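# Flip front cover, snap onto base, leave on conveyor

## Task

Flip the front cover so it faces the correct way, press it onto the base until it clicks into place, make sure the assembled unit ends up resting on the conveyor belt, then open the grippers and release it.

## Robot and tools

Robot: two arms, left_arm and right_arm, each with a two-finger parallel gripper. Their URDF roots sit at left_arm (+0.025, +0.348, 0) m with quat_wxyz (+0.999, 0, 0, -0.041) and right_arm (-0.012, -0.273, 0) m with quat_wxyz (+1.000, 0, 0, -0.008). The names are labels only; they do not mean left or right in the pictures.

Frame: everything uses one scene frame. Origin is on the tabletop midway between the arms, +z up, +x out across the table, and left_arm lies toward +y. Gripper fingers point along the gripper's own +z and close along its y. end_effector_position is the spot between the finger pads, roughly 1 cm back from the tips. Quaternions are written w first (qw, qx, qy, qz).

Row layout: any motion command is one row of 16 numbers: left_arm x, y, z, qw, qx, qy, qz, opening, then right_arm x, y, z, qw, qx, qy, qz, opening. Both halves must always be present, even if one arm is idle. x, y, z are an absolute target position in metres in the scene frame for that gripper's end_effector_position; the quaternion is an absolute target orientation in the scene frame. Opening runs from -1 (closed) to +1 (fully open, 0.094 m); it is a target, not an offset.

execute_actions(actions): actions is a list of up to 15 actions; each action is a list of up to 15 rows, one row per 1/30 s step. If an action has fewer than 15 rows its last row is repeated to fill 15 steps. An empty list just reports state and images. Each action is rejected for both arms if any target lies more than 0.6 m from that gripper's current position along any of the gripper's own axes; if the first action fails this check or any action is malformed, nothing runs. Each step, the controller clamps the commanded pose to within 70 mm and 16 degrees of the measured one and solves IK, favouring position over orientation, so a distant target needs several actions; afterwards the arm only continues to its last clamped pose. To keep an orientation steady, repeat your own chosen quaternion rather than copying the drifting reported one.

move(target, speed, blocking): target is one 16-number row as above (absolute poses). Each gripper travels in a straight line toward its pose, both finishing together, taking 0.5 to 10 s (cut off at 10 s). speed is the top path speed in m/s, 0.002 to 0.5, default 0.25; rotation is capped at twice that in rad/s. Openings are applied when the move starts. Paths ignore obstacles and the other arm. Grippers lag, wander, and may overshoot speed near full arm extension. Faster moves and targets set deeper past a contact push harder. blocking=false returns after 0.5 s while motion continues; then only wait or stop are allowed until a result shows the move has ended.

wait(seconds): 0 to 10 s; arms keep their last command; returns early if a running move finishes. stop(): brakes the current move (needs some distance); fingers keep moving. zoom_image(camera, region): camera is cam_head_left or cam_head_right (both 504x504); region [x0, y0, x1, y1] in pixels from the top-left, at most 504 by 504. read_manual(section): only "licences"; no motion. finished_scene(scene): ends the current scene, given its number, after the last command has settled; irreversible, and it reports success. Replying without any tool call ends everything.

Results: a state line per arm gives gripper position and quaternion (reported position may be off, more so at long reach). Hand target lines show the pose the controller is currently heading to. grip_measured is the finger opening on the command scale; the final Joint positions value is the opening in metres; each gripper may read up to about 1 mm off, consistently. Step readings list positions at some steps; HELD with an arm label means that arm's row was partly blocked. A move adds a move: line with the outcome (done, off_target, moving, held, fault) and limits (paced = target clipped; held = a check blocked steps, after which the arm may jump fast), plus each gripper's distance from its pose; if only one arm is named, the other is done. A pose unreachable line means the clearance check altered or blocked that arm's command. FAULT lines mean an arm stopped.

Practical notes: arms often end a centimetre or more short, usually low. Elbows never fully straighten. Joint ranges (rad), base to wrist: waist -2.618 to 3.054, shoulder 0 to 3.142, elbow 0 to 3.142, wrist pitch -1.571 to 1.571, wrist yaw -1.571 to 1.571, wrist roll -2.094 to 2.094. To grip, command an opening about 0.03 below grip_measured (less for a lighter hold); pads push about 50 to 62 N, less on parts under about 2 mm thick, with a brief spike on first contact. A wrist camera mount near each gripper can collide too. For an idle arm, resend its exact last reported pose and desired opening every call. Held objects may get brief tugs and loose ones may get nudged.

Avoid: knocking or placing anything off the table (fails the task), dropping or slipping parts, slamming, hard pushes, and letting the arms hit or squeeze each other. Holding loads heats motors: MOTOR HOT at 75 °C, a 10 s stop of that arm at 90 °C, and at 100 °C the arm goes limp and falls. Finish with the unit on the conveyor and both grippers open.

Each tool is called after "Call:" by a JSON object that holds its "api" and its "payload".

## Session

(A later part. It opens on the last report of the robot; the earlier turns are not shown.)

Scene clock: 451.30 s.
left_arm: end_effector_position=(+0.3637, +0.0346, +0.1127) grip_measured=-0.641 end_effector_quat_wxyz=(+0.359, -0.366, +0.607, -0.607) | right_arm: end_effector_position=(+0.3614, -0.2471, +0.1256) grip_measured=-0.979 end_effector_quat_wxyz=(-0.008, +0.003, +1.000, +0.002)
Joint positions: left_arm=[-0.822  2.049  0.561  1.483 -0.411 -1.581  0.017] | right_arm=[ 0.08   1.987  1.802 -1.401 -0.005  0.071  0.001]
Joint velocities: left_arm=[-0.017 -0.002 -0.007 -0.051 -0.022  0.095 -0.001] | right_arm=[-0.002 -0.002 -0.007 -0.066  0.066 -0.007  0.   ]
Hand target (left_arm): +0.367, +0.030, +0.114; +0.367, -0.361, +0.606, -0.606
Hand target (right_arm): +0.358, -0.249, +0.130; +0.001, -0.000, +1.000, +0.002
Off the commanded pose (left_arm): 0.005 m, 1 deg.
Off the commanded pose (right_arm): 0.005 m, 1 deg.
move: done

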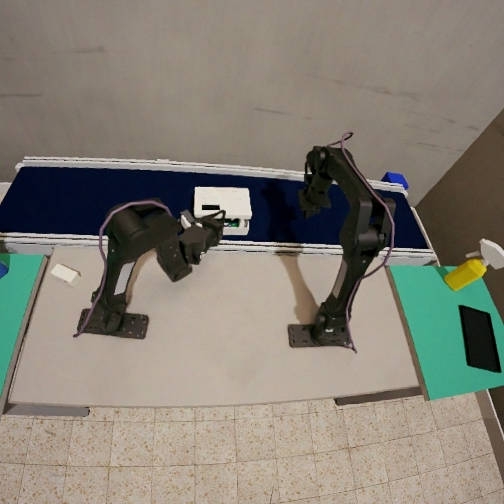

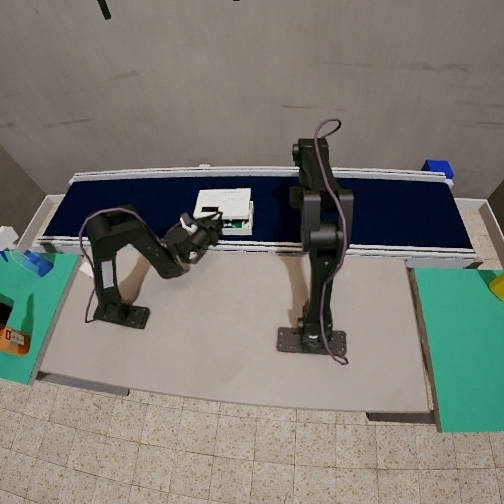

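Call:
{"api": "move", "payload": {"target": [0.367,0.028,0.084,0.326,-0.4,0.627,-0.583,-0.68,0.36,-0.25,0.13,0,0,1,0,-1], "speed": 0.03}}

Call:
{"api": "zoom_image", "payload": {"camera": "cam_head_left", "region": [180,180,270,247]}}

Call:
{"api": "zoom_image", "payload": {"camera": "cam_head_right", "region": [180,180,270,247]}}

Scene clock: 462.50 s.
left_arm: end_effector_position=(+0.3626, +0.0360, +0.0858) grip_measured=-0.641 end_effector_quat_wxyz=(+0.328, -0.400, +0.628, -0.581) | right_arm: end_effector_position=(+0.3614, -0.2471, +0.1256) grip_measured=-0.979 end_effector_quat_wxyz=(-0.008, +0.001, +1.000, +0.002)
Joint positions: left_arm=[-0.822  2.049  0.561  1.367 -0.411 -1.673  0.017] | right_arm=[ 0.08   1.987  1.802 -1.401 -0.005  0.066  0.001]
Joint velocities: left_arm=[-0.002  0.007  0.012 -0.037 -0.007 -0.022 -0.   ] | right_arm=[-0.002 -0.012  0.017  0.022 -0.037 -0.007 -0.001]
Hand target (left_arm): +0.367, +0.029, +0.084; +0.326, -0.400, +0.627, -0.583
Hand target (right_arm): +0.360, -0.250, +0.130; -0.000, +0.000, +1.000, +0.000
Off the commanded pose (left_arm): 0.009 m, 0 deg.
Off the commanded pose (right_arm): 0.005 m, 1 deg.
move: done

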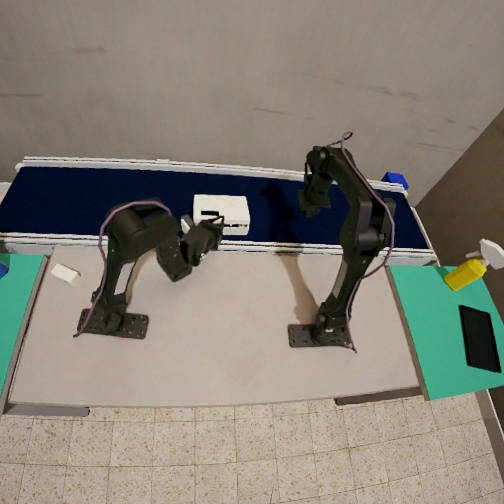

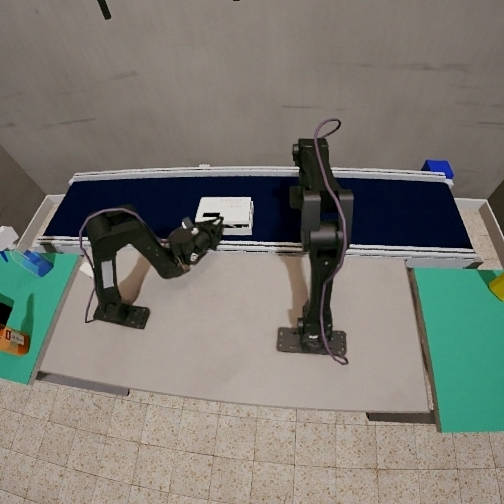

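Region (180, 180, 270, 247) of cam_head_left's 504x504 image, scaled by 5.600, with more detail than that image has; it fills the top 375 rows of this view, and the rest is white.

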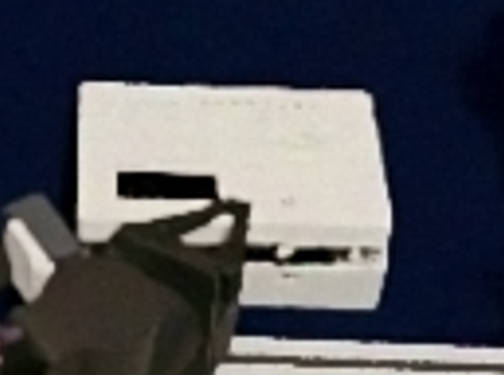

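Region (180, 180, 270, 247) of cam_head_right's 504x504 image, scaled by 5.600, with more detail than that image has; it fills the top 375 rows of this view, and the rest is white.

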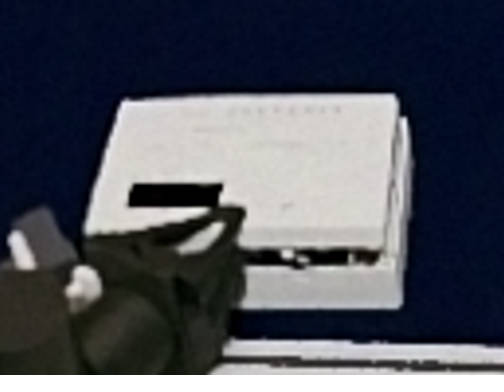

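Call:
{"api": "move", "payload": {"target": [0.374,0.023,0.082,0.326,-0.4,0.627,-0.583,-0.68,0.36,-0.25,0.13,0,0,1,0,-1], "speed": 0.02}}

Call:
{"api": "zoom_image", "payload": {"camera": "cam_head_left", "region": [180,180,270,247]}}

Call:
{"api": "zoom_image", "payload": {"camera": "cam_head_right", "region": [180,180,270,247]}}

Scene clock: 470.97 s.
left_arm: end_effector_position=(+0.3689, +0.0280, +0.0822) grip_measured=-0.641 end_effector_quat_wxyz=(+0.327, -0.401, +0.628, -0.581) | right_arm: end_effector_position=(+0.3614, -0.2471, +0.1256) grip_measured=-0.979 end_effector_quat_wxyz=(-0.008, +0.001, +1.000, +0.002)
Joint positions: left_arm=[-0.822  2.083  0.605  1.357 -0.411 -1.674  0.017] | right_arm=[ 0.08   1.987  1.802 -1.401 -0.005  0.066  0.001]
Joint velocities: left_arm=[ 0.012 -0.002  0.002 -0.066  0.007  0.022  0.   ] | right_arm=[-0.012 -0.012  0.007 -0.051 -0.11   0.022 -0.001]
Hand target (left_arm): +0.374, +0.023, +0.082; +0.326, -0.400, +0.627, -0.583
Hand target (right_arm): +0.360, -0.250, +0.130; -0.000, -0.000, +1.000, +0.000
Off the commanded pose (left_arm): 0.007 m, 0 deg.
Off the commanded pose (right_arm): 0.005 m, 1 deg.
move: done

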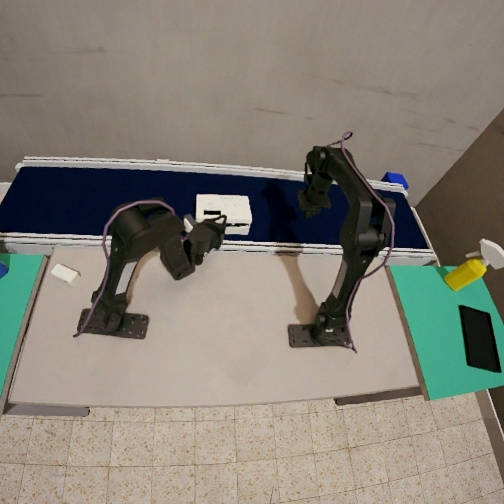

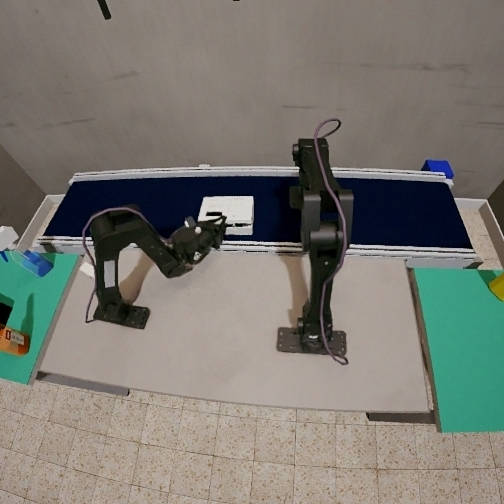

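Region (180, 180, 270, 247) of cam_head_left's 504x504 image, scaled by 5.600, with more detail than that image has; it fills the top 375 rows of this view, and the rest is white.

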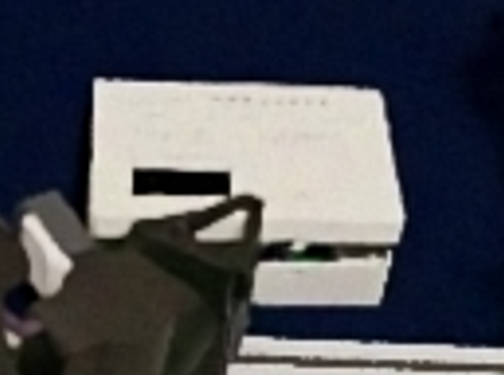

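Region (180, 180, 270, 247) of cam_head_right's 504x504 image, scaled by 5.600, with more detail than that image has; it fills the top 375 rows of this view, and the rest is white.

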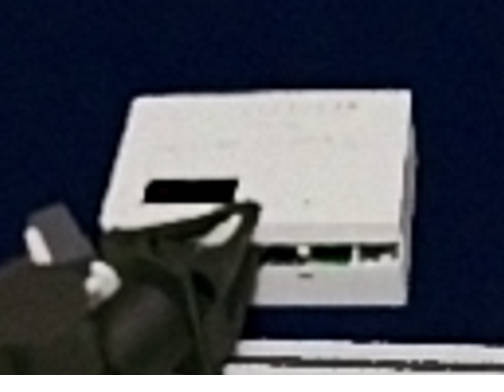

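Call:
{"api": "move", "payload": {"target": [0.374,0.023,0.082,0.326,-0.4,0.627,-0.583,-0.68,0.44,-0.03,0.125,0.271,-0.653,0.653,0.271,-1], "speed": 0.2}}

Call:
{"api": "move", "payload": {"target": [0.374,0.023,0.082,0.326,-0.4,0.627,-0.583,-0.68,0.44,-0.03,0.072,0.271,-0.653,0.653,0.271,-1], "speed": 0.025}}

Scene clock: 483.07 s.
left_arm: end_effector_position=(+0.3689, +0.0280, +0.0822) grip_measured=-0.641 end_effector_quat_wxyz=(+0.327, -0.401, +0.628, -0.581) | right_arm: end_effector_position=(+0.4432, -0.0370, +0.1233) grip_measured=-0.979 end_effector_quat_wxyz=(-0.268, +0.651, -0.660, -0.262)
Joint positions: left_arm=[-0.822  2.083  0.605  1.357 -0.411 -1.674  0.017] | right_arm=[ 0.256  2.312  2.096 -1.113 -0.738 -1.222  0.001]
Joint velocities: left_arm=[-0.002 -0.012 -0.002 -0.037 -0.022  0.051 -0.   ] | right_arm=[-0.022 -0.002 -0.002  0.037 -0.051 -0.051  0.001]
Hand target (left_arm): +0.374, +0.023, +0.082; +0.326, -0.400, +0.627, -0.583
Hand target (right_arm): +0.442, -0.031, +0.125; -0.268, +0.653, -0.653, -0.273
Off the commanded pose (left_arm): 0.007 m, 0 deg.
Off the commanded pose (right_arm): 0.008 m, 1 deg.
move: done

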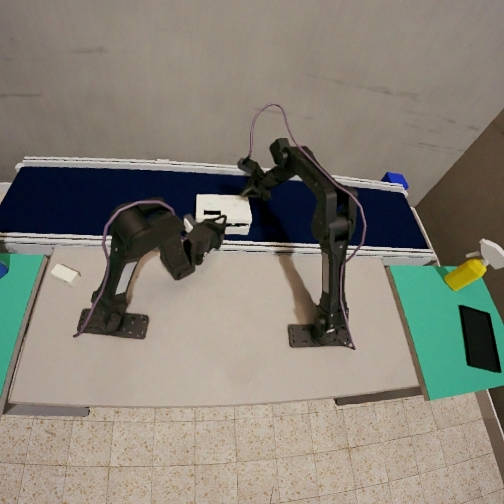

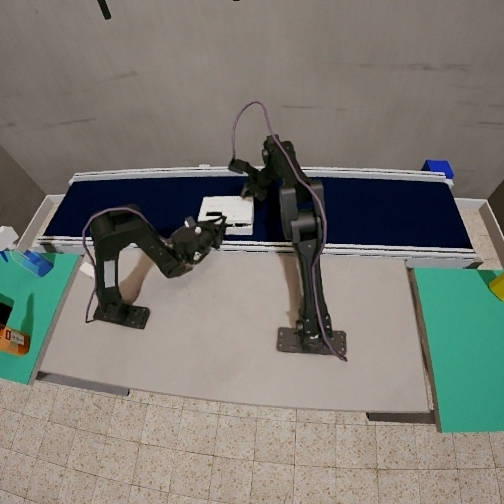

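Scene clock: 485.37 s.
left_arm: end_effector_position=(+0.3688, +0.0282, +0.0802) grip_measured=-0.641 end_effector_quat_wxyz=(+0.327, -0.402, +0.631, -0.578) | right_arm: end_effector_position=(+0.4478, -0.0334, +0.0891) grip_measured=-0.979 end_effector_quat_wxyz=(-0.288, +0.653, -0.650, -0.261)
Joint positions: left_arm=[-0.822  2.083  0.605  1.349 -0.412 -1.676  0.017] | right_arm=[ 0.256  2.312  1.943 -0.919 -0.757 -1.222  0.001]
Joint velocities: left_arm=[ 0.007 -0.007 -0.022  0.007  0.022 -0.022  0.   ] | right_arm=[ 0.022 -0.002 -0.002  0.007 -0.051  0.066 -0.   ]
Hand target (left_arm): +0.374, +0.023, +0.082; +0.326, -0.400, +0.627, -0.583
Hand target (right_arm): +0.439, -0.030, +0.072; -0.271, +0.653, -0.653, -0.271
Off the commanded pose (left_arm): 0.008 m, 1 deg.
Off the commanded pose (right_arm): 0.019 m, 2 deg.
move: off_target (right_arm)

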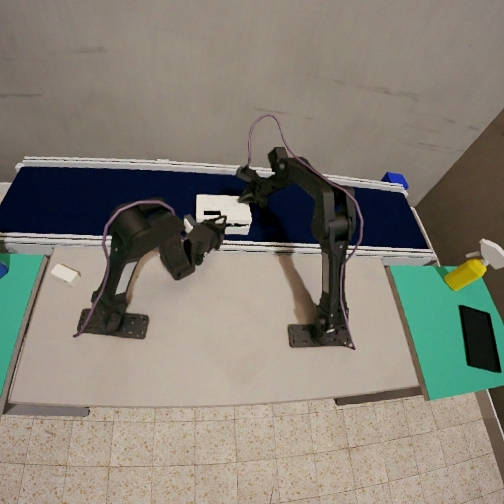

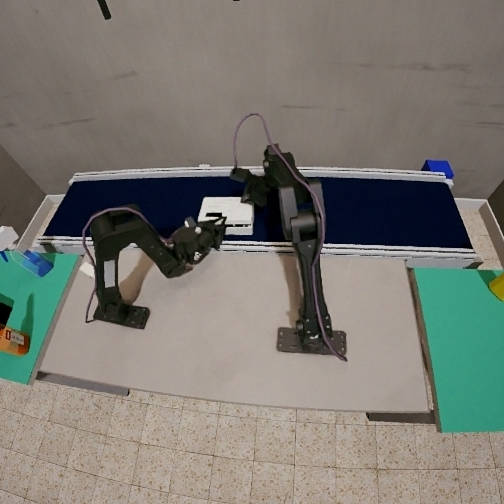

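Call:
{"api": "execute_actions", "payload": {"actions": [[[0.372,0.025,0.082,0.326,-0.4,0.627,-0.583,-0.55,0.44,-0.03,0.072,0.271,-0.653,0.653,0.271,-1]],[[0.368,0.028,0.084,0.326,-0.4,0.627,-0.583,-0.45,0.44,-0.03,0.072,0.271,-0.653,0.653,0.271,-1]],[[0.358,0.033,0.086,0.326,-0.4,0.627,-0.583,-0.45,0.44,-0.03,0.072,0.271,-0.653,0.653,0.271,-1]],[[0.348,0.038,0.087,0.326,-0.4,0.627,-0.583,-0.45,0.44,-0.03,0.072,0.271,-0.653,0.653,0.271,-1]],[[0.338,0.043,0.088,0.326,-0.4,0.627,-0.583,-0.45,0.44,-0.03,0.072,0.271,-0.653,0.653,0.271,-1]],[[0.325,0.05,0.09,0.326,-0.4,0.627,-0.583,-0.45,0.44,-0.03,0.072,0.271,-0.653,0.653,0.271,-1]],[[0.30,0.07,0.10,0.326,-0.4,0.627,-0.583,-0.45,0.44,-0.03,0.072,0.271,-0.653,0.653,0.271,-1]],[[0.27,0.10,0.11,0.326,-0.4,0.627,-0.583,-0.45,0.44,-0.03,0.085,0.271,-0.653,0.653,0.271,-1]]]}}

Call:
{"api": "move", "payload": {"target": [0.30,0.2,0.16,0.3,0.12,0.84,-0.43,-1,0.44,-0.1,0.13,0.271,-0.653,0.653,0.271,-1]}}

Call:
{"api": "zoom_image", "payload": {"camera": "cam_head_left", "region": [180,180,270,247]}}

Call:
{"api": "zoom_image", "payload": {"camera": "cam_head_right", "region": [180,180,270,247]}}

Scene clock: 501.37 s.
left_arm: end_effector_position=(+0.2725, +0.0952, +0.1150) grip_measured=-0.452 end_effector_quat_wxyz=(+0.324, -0.396, +0.621, -0.594) | right_arm: end_effector_position=(+0.4447, -0.0345, +0.0869) grip_measured=-0.979 end_effector_quat_wxyz=(-0.279, +0.653, -0.654, -0.261)
Joint positions: left_arm=[-0.993  1.699  0.156  1.442 -0.57  -1.694  0.026] | right_arm=[ 0.258  2.312  1.942 -0.935 -0.747 -1.222  0.001]
Joint velocities: left_arm=[-0.007  0.017  0.007 -0.007 -0.066 -0.066  0.   ] | right_arm=[ 0.002 -0.002 -0.002  0.022  0.007 -0.022 -0.   ]
Hand target (left_arm): +0.270, +0.100, +0.111; +0.327, -0.400, +0.627, -0.584
Hand target (right_arm): +0.440, -0.030, +0.085; -0.271, +0.653, -0.653, -0.271
Off the commanded pose (left_arm): 0.007 m, 1 deg.
Off the commanded pose (right_arm): 0.007 m, 1 deg.
Step readings (end_effector_position; steps 1 to 15: 1st action; 16 to 30: 2nd action; 31 to 45: 3rd action; 46 to 60: 4th action; 61 to 75: 5th action; 76 to 90: 6th action; 91 to 105: 7th action; 106 to 120: 8th action):
0: left_arm (+0.3688, +0.0282, +0.0802) | right_arm (+0.4480, -0.0332, +0.0891)
1: left_arm (+0.3688, +0.0283, +0.0801) | right_arm (+0.4483, -0.0331, +0.0892)
2: left_arm (+0.3688, +0.0283, +0.0801) | right_arm (+0.4485, -0.0331, +0.0892)
4: left_arm (+0.3688, +0.0283, +0.0801) | right_arm (+0.4485, -0.0330, +0.0891)
8: left_arm (+0.3688, +0.0283, +0.0801) | right_arm (+0.4485, -0.0330, +0.0891)
15: left_arm (+0.3688, +0.0283, +0.0801) | right_arm (+0.4485, -0.0330, +0.0891)
16: left_arm (+0.3688, +0.0283, +0.0801) | right_arm (+0.4485, -0.0331, +0.0891)
17: left_arm (+0.3688, +0.0282, +0.0802) | right_arm (+0.4485, -0.0331, +0.0889)
19: left_arm (+0.3688, +0.0282, +0.0802) | right_arm (+0.4486, -0.0331, +0.0887)
23: left_arm (+0.3688, +0.0282, +0.0802) | right_arm (+0.4484, -0.0329, +0.0886)
30: left_arm (+0.3688, +0.0282, +0.0802) | right_arm (+0.4484, -0.0329, +0.0886)
31: left_arm (+0.3681, +0.0286, +0.0799) | right_arm (+0.4484, -0.0329, +0.0886)
32: left_arm (+0.3665, +0.0292, +0.0797) | right_arm (+0.4484, -0.0329, +0.0886)
34: left_arm (+0.3630, +0.0302, +0.0783) | right_arm (+0.4485, -0.0331, +0.0884)
38: left_arm (+0.3614, +0.0303, +0.0777) | right_arm (+0.4486, -0.0333, +0.0882)
45: left_arm (+0.3614, +0.0302, +0.0784) | right_arm (+0.4487, -0.0334, +0.0881)
46: left_arm (+0.3603, +0.0308, +0.0787) | right_arm (+0.4487, -0.0334, +0.0881)
47: left_arm (+0.3577, +0.0322, +0.0789) | right_arm (+0.4487, -0.0334, +0.0881)
49: left_arm (+0.3527, +0.0338, +0.0790) | right_arm (+0.4487, -0.0334, +0.0881)
53: left_arm (+0.3507, +0.0341, +0.0793) | right_arm (+0.4487, -0.0335, +0.0880)
60: left_arm (+0.3508, +0.0341, +0.0799) | right_arm (+0.4487, -0.0335, +0.0880)
61: left_arm (+0.3496, +0.0348, +0.0800) | right_arm (+0.4487, -0.0335, +0.0880)
62: left_arm (+0.3471, +0.0362, +0.0801) | right_arm (+0.4487, -0.0335, +0.0880)
64: left_arm (+0.3425, +0.0380, +0.0812) | right_arm (+0.4487, -0.0335, +0.0880)
68: left_arm (+0.3410, +0.0384, +0.0839) | right_arm (+0.4487, -0.0335, +0.0880)
75: left_arm (+0.3414, +0.0389, +0.0854) | right_arm (+0.4487, -0.0335, +0.0880)
76: left_arm (+0.3401, +0.0398, +0.0857) | right_arm (+0.4487, -0.0335, +0.0880)
77: left_arm (+0.3367, +0.0416, +0.0860) | right_arm (+0.4487, -0.0335, +0.0880)
79: left_arm (+0.3303, +0.0441, +0.0861) | right_arm (+0.4487, -0.0335, +0.0880)
83: left_arm (+0.3277, +0.0451, +0.0864) | right_arm (+0.4487, -0.0335, +0.0880)
90: left_arm (+0.3281, +0.0457, +0.0873) | right_arm (+0.4487, -0.0335, +0.0880)
91: left_arm (+0.3255, +0.0477, +0.0882) | right_arm (+0.4487, -0.0335, +0.0880)
92: left_arm (+0.3190, +0.0525, +0.0899) | right_arm (+0.4487, -0.0335, +0.0880)
94: left_arm (+0.3075, +0.0604, +0.0946) | right_arm (+0.4487, -0.0335, +0.0880)
98: left_arm (+0.3024, +0.0641, +0.0997) | right_arm (+0.4487, -0.0335, +0.0880)
105: left_arm (+0.3031, +0.0653, +0.1003) | right_arm (+0.4487, -0.0335, +0.0880)
106: left_arm (+0.2999, +0.0680, +0.1010) | right_arm (+0.4484, -0.0336, +0.0879)
107: left_arm (+0.2923, +0.0743, +0.1027) | right_arm (+0.4477, -0.0337, +0.0877)
109: left_arm (+0.2789, +0.0868, +0.1060) | right_arm (+0.4465, -0.0340, +0.0874)
113: left_arm (+0.2720, +0.0939, +0.1132) | right_arm (+0.4454, -0.0343, +0.0870)
120: end_effector_position above

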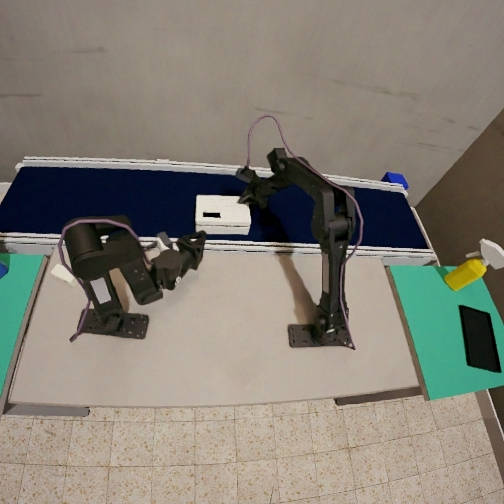

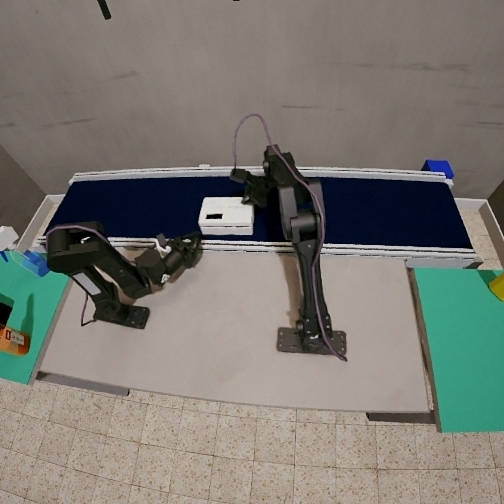

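Scene clock: 504.57 s.
left_arm: end_effector_position=(+0.2987, +0.2009, +0.1568) grip_measured=-0.982 end_effector_quat_wxyz=(+0.304, +0.114, +0.841, -0.432) | right_arm: end_effector_position=(+0.4374, -0.0999, +0.1126) grip_measured=-0.979 end_effector_quat_wxyz=(-0.255, +0.651, -0.661, -0.273)
Joint positions: left_arm=[ 0.052  1.136  0.604 -0.259  0.901 -0.153  0.001] | right_arm=[ 0.123  2.312  2.063 -1.244 -0.762 -1.418  0.001]
Joint velocities: left_arm=[-0.002  0.007 -0.017 -0.11  -0.037 -0.007 -0.   ] | right_arm=[-0.002 -0.002 -0.002  0.051  0.037 -0.022 -0.   ]
Hand target (left_arm): +0.300, +0.201, +0.160; +0.300, +0.119, +0.840, -0.436
Hand target (right_arm): +0.440, -0.100, +0.130; -0.272, +0.653, -0.653, -0.271
Off the commanded pose (left_arm): 0.004 m, 1 deg.
Off the commanded pose (right_arm): 0.018 m, 2 deg.
move: off_target (right_arm)

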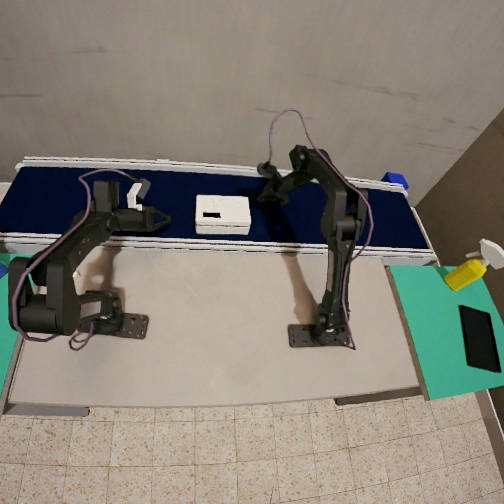

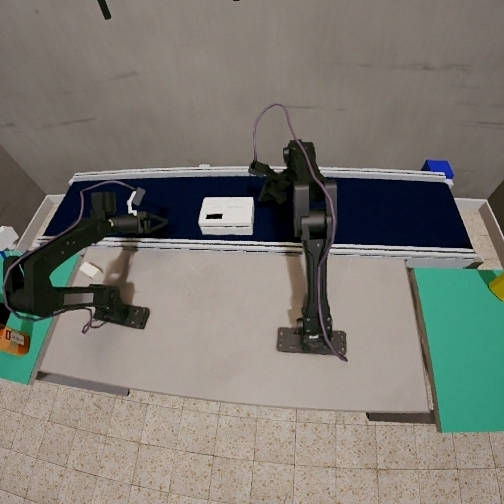

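Region (180, 180, 270, 247) of cam_head_left's 504x504 image, scaled by 5.600, with more detail than that image has; it fills the top 375 rows of this view, and the rest is white.

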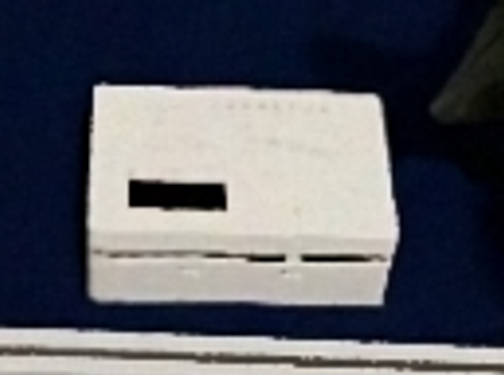

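Region (180, 180, 270, 247) of cam_head_right's 504x504 image, scaled by 5.600, with more detail than that image has; it fills the top 375 rows of this view, and the rest is white.

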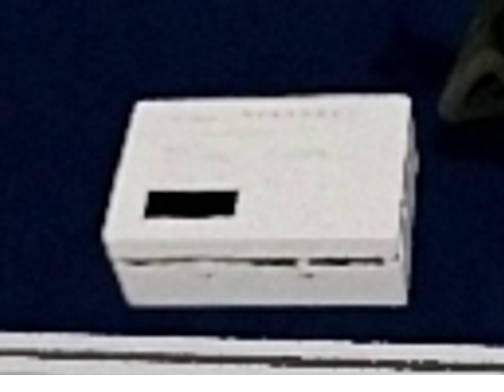

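Call:
{"api": "move", "payload": {"target": [0.32,0.03,0.11,0.383,0,0.924,0,1,0.42,-0.2,0.13,0.271,-0.653,0.653,0.271,-1]}}

Call:
{"api": "move", "payload": {"target": [0.325,0.03,0.066,0.383,0,0.924,0,1,0.42,-0.2,0.13,0.271,-0.653,0.653,0.271,-1], "speed": 0.04}}

Call:
{"api": "zoom_image", "payload": {"camera": "cam_head_right", "region": [170,180,280,262]}}

Scene clock: 518.50 s.
left_arm: end_effector_position=(+0.3184, +0.0293, +0.1080) grip_measured=+1.000 end_effector_quat_wxyz=(+0.379, +0.008, +0.925, -0.008) | right_arm: end_effector_position=(+0.4230, -0.2009, +0.1137) grip_measured=-0.979 end_effector_quat_wxyz=(-0.259, +0.653, -0.658, -0.272)
Joint positions: left_arm=[-1.001  1.823  1.276 -0.571 -0.656 -0.91   0.094] | right_arm=[-0.105  2.312  2.063 -1.456 -0.761 -1.737  0.001]
Joint velocities: left_arm=[-0.012  0.007  0.012 -0.125  0.051 -0.066  0.   ] | right_arm=[ 0.002  0.002  0.012  0.037 -0.037  0.037 -0.001]
Hand target (left_arm): +0.321, +0.029, +0.108; +0.383, +0.004, +0.924, +0.004
Hand target (right_arm): +0.420, -0.200, +0.130; -0.272, +0.653, -0.653, -0.271
Off the commanded pose (left_arm): 0.003 m, 1 deg.
Off the commanded pose (right_arm): 0.017 m, 1 deg.
move: off_target (right_arm)

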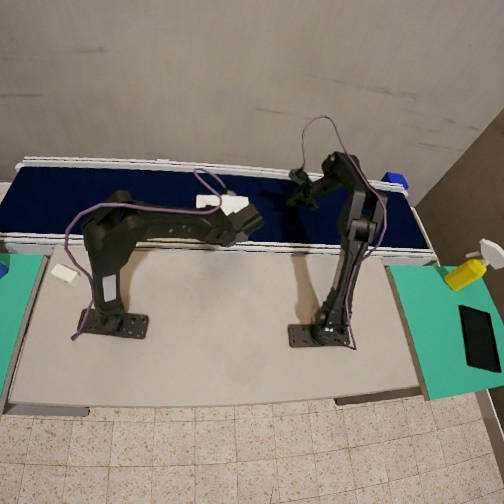

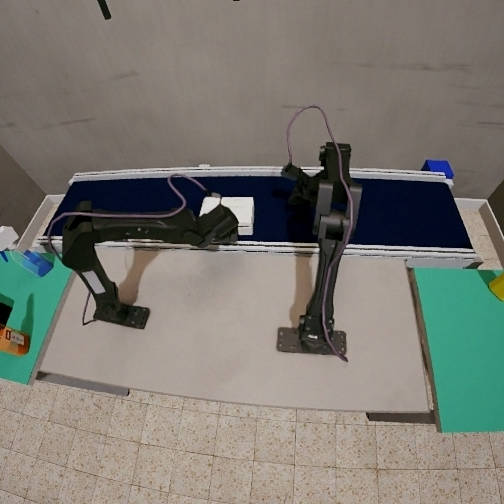

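Scene clock: 519.87 s.
left_arm: end_effector_position=(+0.3218, +0.0229, +0.0756) grip_measured=+1.000 end_effector_quat_wxyz=(+0.382, +0.005, +0.924, -0.014) | right_arm: end_effector_position=(+0.4220, -0.2011, +0.1135) grip_measured=-0.979 end_effector_quat_wxyz=(-0.257, +0.653, -0.658, -0.273)
Joint positions: left_arm=[-1.001  1.885  1.214 -0.432 -0.657 -0.911  0.094] | right_arm=[-0.105  2.312  2.063 -1.46  -0.758 -1.739  0.001]
Joint velocities: left_arm=[-0.007 -0.017 -0.007  0.022 -0.066 -0.037  0.   ] | right_arm=[-0.007  0.007  0.007 -0.007  0.022  0.037 -0.001]
Hand target (left_arm): +0.325, +0.031, +0.066; +0.383, -0.000, +0.924, +0.000
Hand target (right_arm): +0.420, -0.200, +0.130; -0.271, +0.653, -0.653, -0.271
Off the commanded pose (left_arm): 0.012 m, 2 deg.
Off the commanded pose (right_arm): 0.017 m, 2 deg.
move: off_target (left_arm, right_arm)

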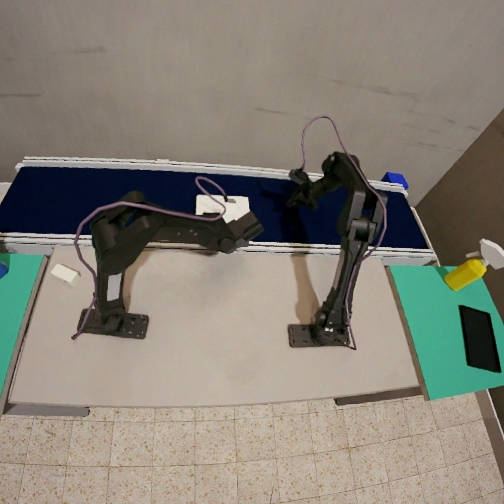

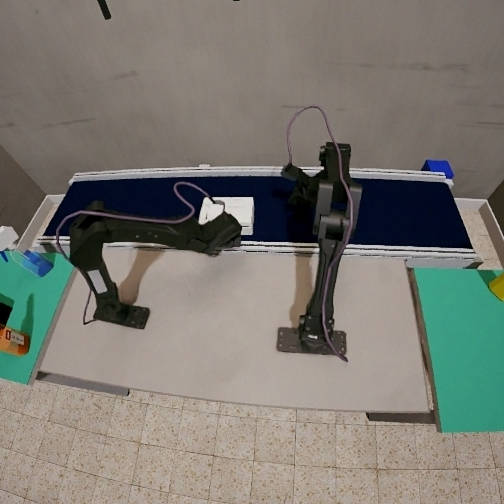

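Region (170, 180, 280, 262) of cam_head_right's 504x504 image, scaled by 4.582, with more detail than that image has; it fills the top 376 rows of this view, and the rest is white.

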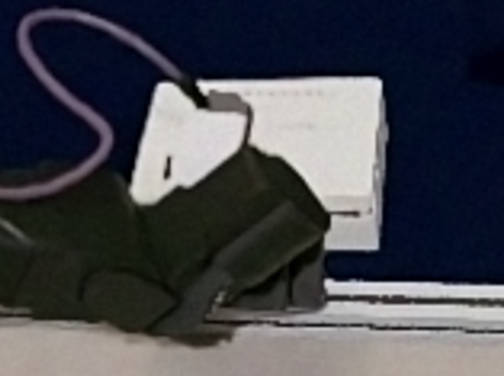

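Call:
{"api": "move", "payload": {"target": [0.352,0.03,0.07,0.383,0,0.924,0,1,0.42,-0.2,0.13,0.271,-0.653,0.653,0.271,-1], "speed": 0.015}}

Call:
{"api": "zoom_image", "payload": {"camera": "cam_head_right", "region": [170,180,280,262]}}

Scene clock: 526.00 s.
left_arm: end_effector_position=(+0.3457, +0.0342, +0.0696) grip_measured=+1.000 end_effector_quat_wxyz=(+0.380, -0.001, +0.925, -0.000) | right_arm: end_effector_position=(+0.4219, -0.2011, +0.1135) grip_measured=-0.979 end_effector_quat_wxyz=(-0.257, +0.653, -0.658, -0.273)
Joint positions: left_arm=[-0.935  1.916  1.232 -0.408 -0.642 -0.857  0.094] | right_arm=[-0.105  2.312  2.063 -1.461 -0.758 -1.739  0.001]
Joint velocities: left_arm=[-0.002  0.007  0.007 -0.022  0.007 -0.007  0.   ] | right_arm=[ 0.002 -0.012  0.022 -0.007 -0.051 -0.007 -0.   ]
Hand target (left_arm): +0.352, +0.030, +0.070; +0.383, -0.000, +0.924, -0.000
Hand target (right_arm): +0.420, -0.200, +0.130; -0.271, +0.653, -0.653, -0.271
Off the commanded pose (left_arm): 0.008 m, 0 deg.
Off the commanded pose (right_arm): 0.017 m, 2 deg.
move: off_target (right_arm)

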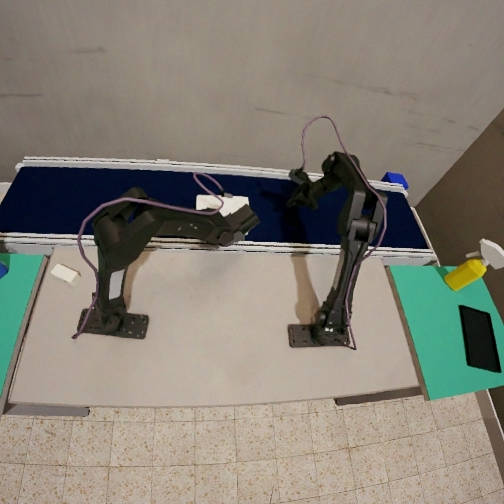

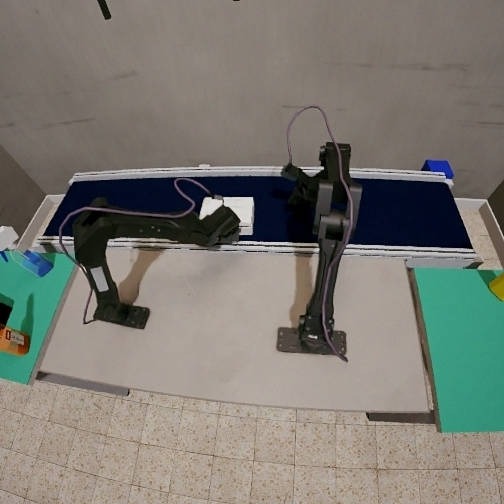

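Region (170, 180, 280, 262) of cam_head_right's 504x504 image, scaled by 4.582, with more detail than that image has; it fills the top 376 rows of this view, and the rest is white.

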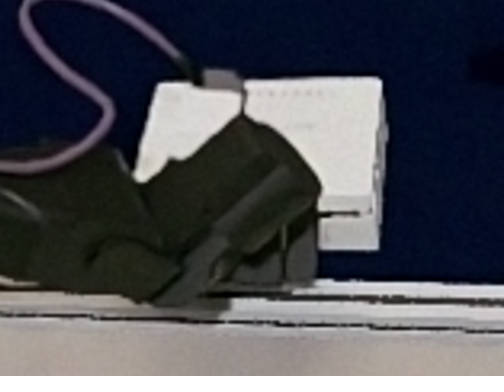

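Call:
{"api": "move", "payload": {"target": [0.361,0.03,0.07,0.383,0,0.924,0,1,0.42,-0.2,0.13,0.271,-0.653,0.653,0.271,-1], "speed": 0.01}}

Call:
{"api": "zoom_image", "payload": {"camera": "cam_head_right", "region": [170,180,280,262]}}

Scene clock: 532.53 s.
left_arm: end_effector_position=(+0.3530, +0.0343, +0.0684) grip_measured=+1.000 end_effector_quat_wxyz=(+0.378, +0.002, +0.926, +0.002) | right_arm: end_effector_position=(+0.4219, -0.2012, +0.1135) grip_measured=-0.979 end_effector_quat_wxyz=(-0.257, +0.653, -0.658, -0.273)
Joint positions: left_arm=[-0.917  1.931  1.25  -0.404 -0.631 -0.835  0.094] | right_arm=[-0.105  2.312  2.063 -1.461 -0.758 -1.739  0.001]
Joint velocities: left_arm=[ 0.002 -0.022  0.002 -0.022  0.007 -0.037  0.   ] | right_arm=[ 0.012  0.007  0.002 -0.066 -0.007  0.007  0.   ]
Hand target (left_arm): +0.361, +0.030, +0.070; +0.383, +0.000, +0.924, -0.000
Hand target (right_arm): +0.420, -0.200, +0.130; -0.271, +0.653, -0.653, -0.271
Off the commanded pose (left_arm): 0.009 m, 1 deg.
Off the commanded pose (right_arm): 0.017 m, 2 deg.
move: off_target (right_arm)

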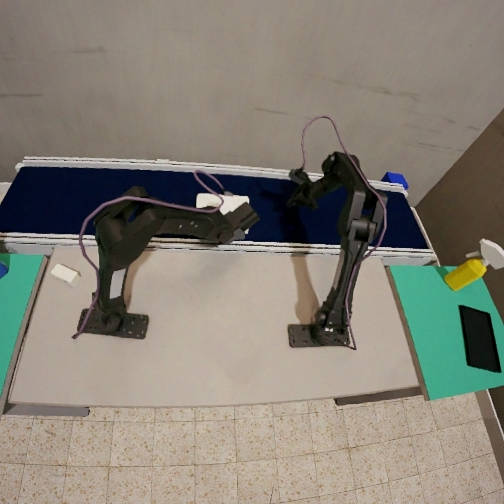

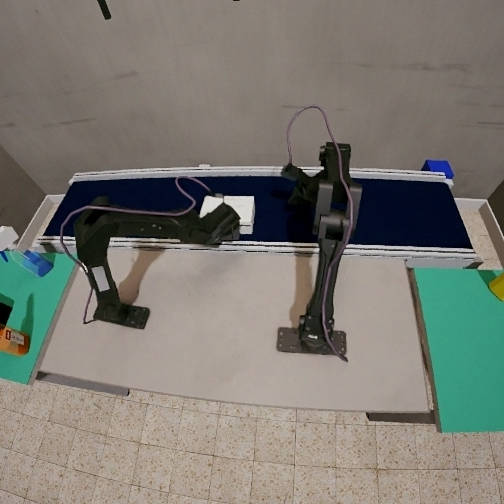

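Region (170, 180, 280, 262) of cam_head_right's 504x504 image, scaled by 4.582, with more detail than that image has; it fills the top 376 rows of this view, and the rest is white.

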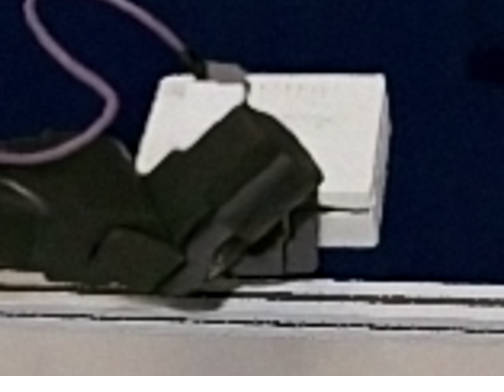

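Call:
{"api": "move", "payload": {"target": [0.33,0.04,0.09,0.383,0,0.924,0,1,0.42,-0.2,0.13,0.271,-0.653,0.653,0.271,-1], "speed": 0.05}}

Call:
{"api": "move", "payload": {"target": [0.35,0.12,0.16,0.35,0.35,0.85,-0.15,0.6,0.42,-0.1,0.14,0.271,-0.653,0.653,0.271,0.6]}}

Call:
{"api": "move", "payload": {"target": [0.425,0.09,0.12,0.271,0.653,0.653,-0.271,0.6,0.425,-0.03,0.125,0.271,-0.653,0.653,0.271,0.6], "speed": 0.15}}

Call:
{"api": "zoom_image", "payload": {"camera": "cam_head_left", "region": [175,165,275,245]}}

Call:
{"api": "zoom_image", "payload": {"camera": "cam_head_right", "region": [175,165,275,245]}}

Scene clock: 540.50 s.
left_arm: end_effector_position=(+0.3361, +0.0286, +0.0913) grip_measured=+1.000 end_effector_quat_wxyz=(+0.383, +0.001, +0.924, -0.015) | right_arm: end_effector_position=(+0.4219, -0.2011, +0.1135) grip_measured=-0.979 end_effector_quat_wxyz=(-0.257, +0.653, -0.658, -0.273)
Joint positions: left_arm=[-0.96   1.864  1.25  -0.461 -0.639 -0.874  0.094] | right_arm=[-0.105  2.312  2.063 -1.461 -0.758 -1.739  0.001]
Joint velocities: left_arm=[-0.007 -0.002 -0.007 -0.051 -0.022  0.007  0.   ] | right_arm=[-0.007  0.002 -0.022  0.007  0.081 -0.007 -0.001]
Hand target (left_arm): +0.331, +0.039, +0.090; +0.383, +0.000, +0.924, +0.000
Hand target (right_arm): +0.420, -0.200, +0.130; -0.271, +0.653, -0.653, -0.271
Off the commanded pose (left_arm): 0.013 m, 2 deg.
Off the commanded pose (right_arm): 0.017 m, 2 deg.
move: off_target (left_arm, right_arm)

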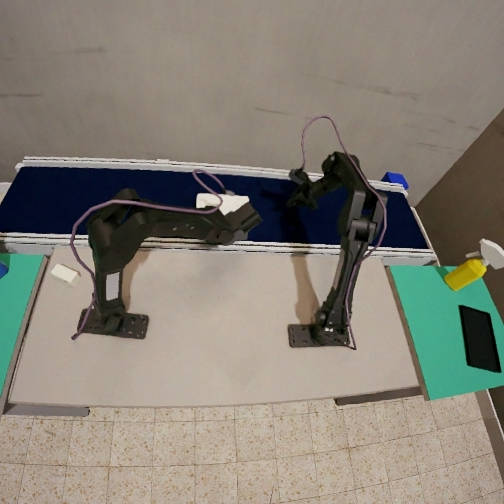

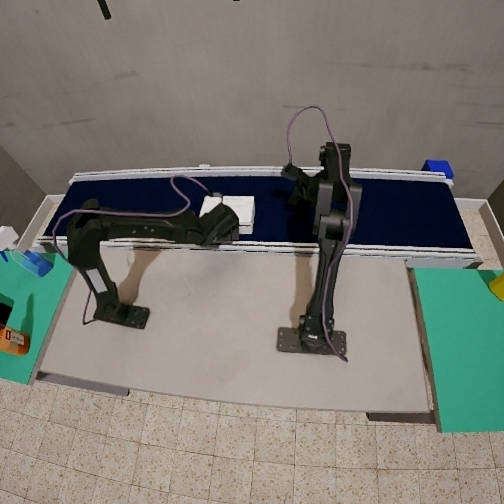

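Scene clock: 542.73 s.
left_arm: end_effector_position=(+0.3500, +0.1202, +0.1487) grip_measured=+0.602 end_effector_quat_wxyz=(+0.346, +0.346, +0.859, -0.148) | right_arm: end_effector_position=(+0.4253, -0.1036, +0.1314) grip_measured=+0.597 end_effector_quat_wxyz=(-0.261, +0.655, -0.657, -0.268)
Joint positions: left_arm=[-0.454  1.418  0.971 -0.367  0.173  0.159  0.075] | right_arm=[ 0.118  2.239  2.014 -1.26  -0.762 -1.432  0.075]
Joint velocities: left_arm=[ 0.002 -0.012 -0.012 -0.007  0.007  0.007  0.001] | right_arm=[-0.007  0.002  0.012 -0.051  0.037  0.022  0.   ]
Hand target (left_arm): +0.350, +0.120, +0.160; +0.353, +0.351, +0.854, -0.153
Hand target (right_arm): +0.421, -0.100, +0.140; -0.269, +0.654, -0.653, -0.272
Off the commanded pose (left_arm): 0.011 m, 1 deg.
Off the commanded pose (right_arm): 0.011 m, 1 deg.
move: off_target (left_arm, right_arm)

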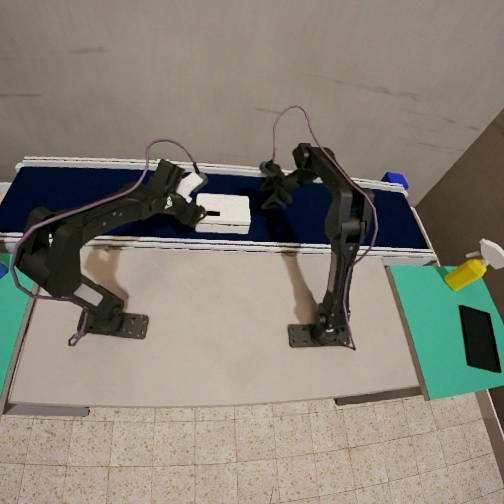

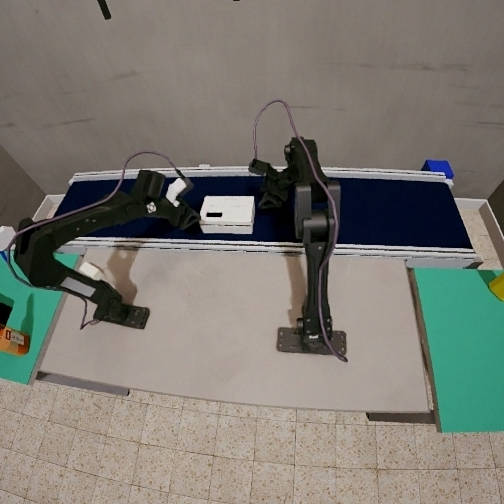

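Scene clock: 545.97 s.
left_arm: end_effector_position=(+0.4247, +0.0912, +0.1185) grip_measured=+0.602 end_effector_quat_wxyz=(+0.277, +0.653, +0.655, -0.260) | right_arm: end_effector_position=(+0.4295, -0.0332, +0.1314) grip_measured=+0.597 end_effector_quat_wxyz=(-0.276, +0.656, -0.652, -0.262)
Joint positions: left_arm=[-0.241  2.063  1.665 -0.841  0.719  1.119  0.075] | right_arm=[ 0.268  2.239  1.998 -1.067 -0.745 -1.221  0.075]
Joint velocities: left_arm=[-0.002  0.007  0.002 -0.051  0.007 -0.022  0.001] | right_arm=[-0.012 -0.012  0.012  0.066 -0.081 -0.007  0.   ]
Hand target (left_arm): +0.425, +0.091, +0.119; +0.274, +0.652, +0.652, -0.272
Hand target (right_arm): +0.425, -0.030, +0.125; -0.270, +0.654, -0.653, -0.271
Off the commanded pose (left_arm): 0.002 m, 1 deg.
Off the commanded pose (right_arm): 0.008 m, 1 deg.
move: done

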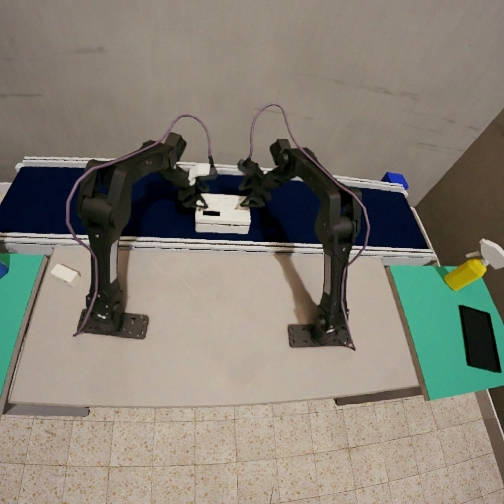

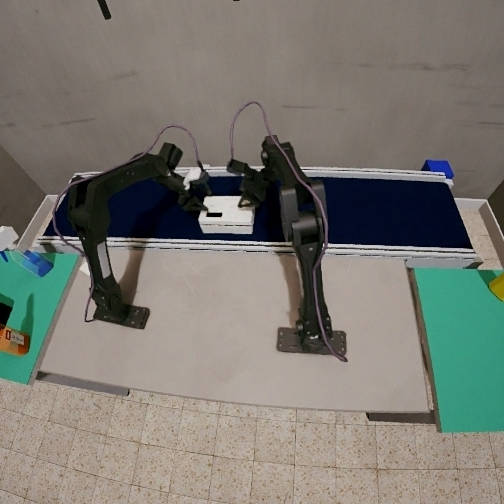

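Region (175, 165, 275, 245) of cam_head_left's 504x504 image, scaled by 5.040, with more detail than that image has; it fills the top 403 rows of this view, and the rest is white.

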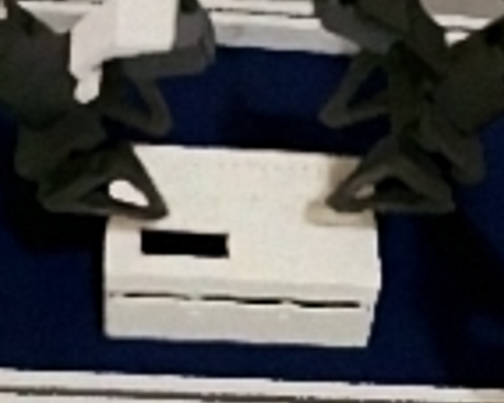

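Region (175, 165, 275, 245) of cam_head_right's 504x504 image, scaled by 5.040, with more detail than that image has; it fills the top 403 rows of this view, and the rest is white.

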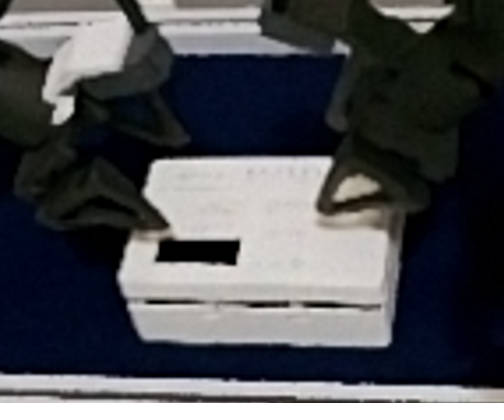

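Aligned with an even gap; pressing down.

Call:
{"api": "move", "payload": {"target": [0.42,0.085,0.058,0.271,0.653,0.653,-0.271,0.6,0.42,-0.025,0.058,0.271,-0.653,0.653,0.271,0.6], "speed": 0.025}}

Call:
{"api": "zoom_image", "payload": {"camera": "cam_head_left", "region": [175,165,275,245]}}

Call:
{"api": "zoom_image", "payload": {"camera": "cam_head_right", "region": [175,165,275,245]}}

Scene clock: 555.00 s.
left_arm: end_effector_position=(+0.4279, +0.0860, +0.0813) grip_measured=+0.601 end_effector_quat_wxyz=(+0.295, +0.656, +0.644, -0.261) | right_arm: end_effector_position=(+0.4268, -0.0250, +0.0830) grip_measured=+0.597 end_effector_quat_wxyz=(-0.295, +0.650, -0.645, -0.274)
Joint positions: left_arm=[-0.244  2.095  1.543 -0.648  0.737  1.118  0.075] | right_arm=[ 0.276  2.239  1.777 -0.805 -0.784 -1.192  0.075]
Joint velocities: left_arm=[ 0.002 -0.002 -0.017  0.007 -0.081  0.037  0.001] | right_arm=[ 0.012  0.007 -0.012 -0.007  0.066  0.037 -0.   ]
Hand target (left_arm): +0.419, +0.086, +0.059; +0.271, +0.653, +0.653, -0.271
Hand target (right_arm): +0.419, -0.026, +0.059; -0.271, +0.654, -0.653, -0.271
Off the commanded pose (left_arm): 0.025 m, 3 deg.
Off the commanded pose (right_arm): 0.026 m, 3 deg.
move: off_target (left_arm, right_arm)

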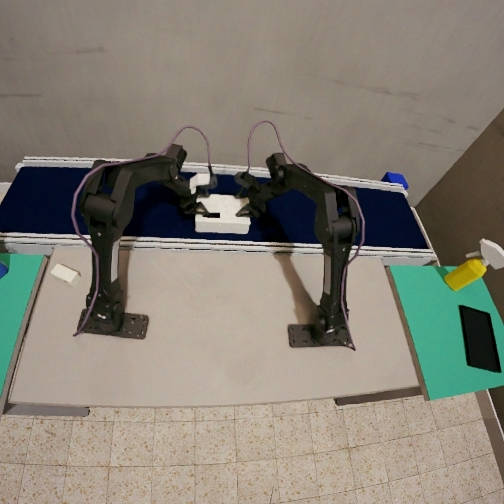

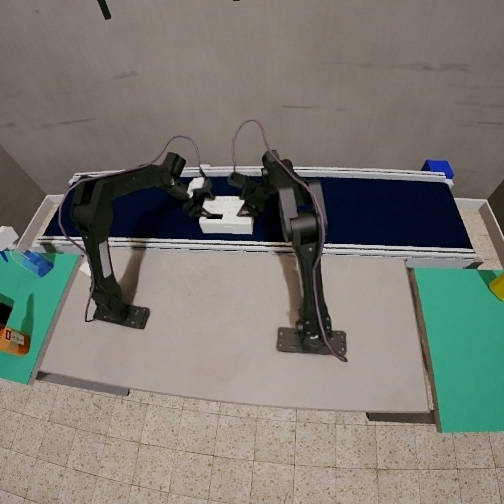

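Region (175, 165, 275, 245) of cam_head_left's 504x504 image, scaled by 5.040, with more detail than that image has; it fills the top 403 rows of this view, and the rest is white.

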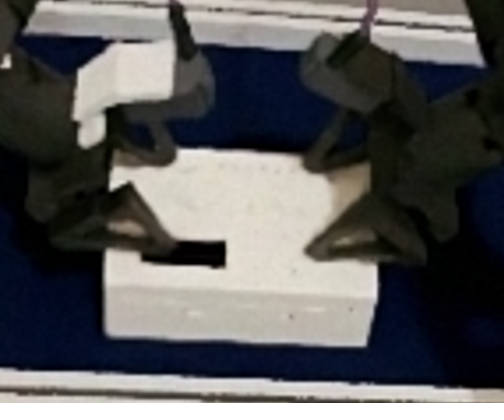

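Region (175, 165, 275, 245) of cam_head_right's 504x504 image, scaled by 5.040, with more detail than that image has; it fills the top 403 rows of this view, and the rest is white.

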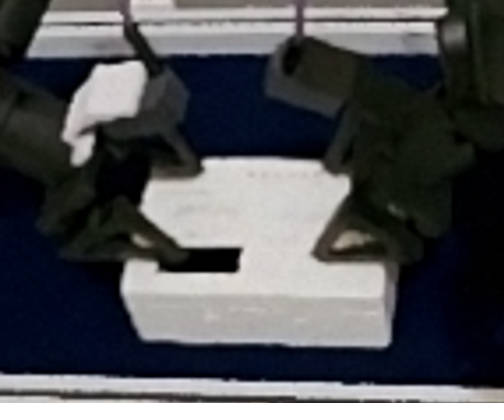

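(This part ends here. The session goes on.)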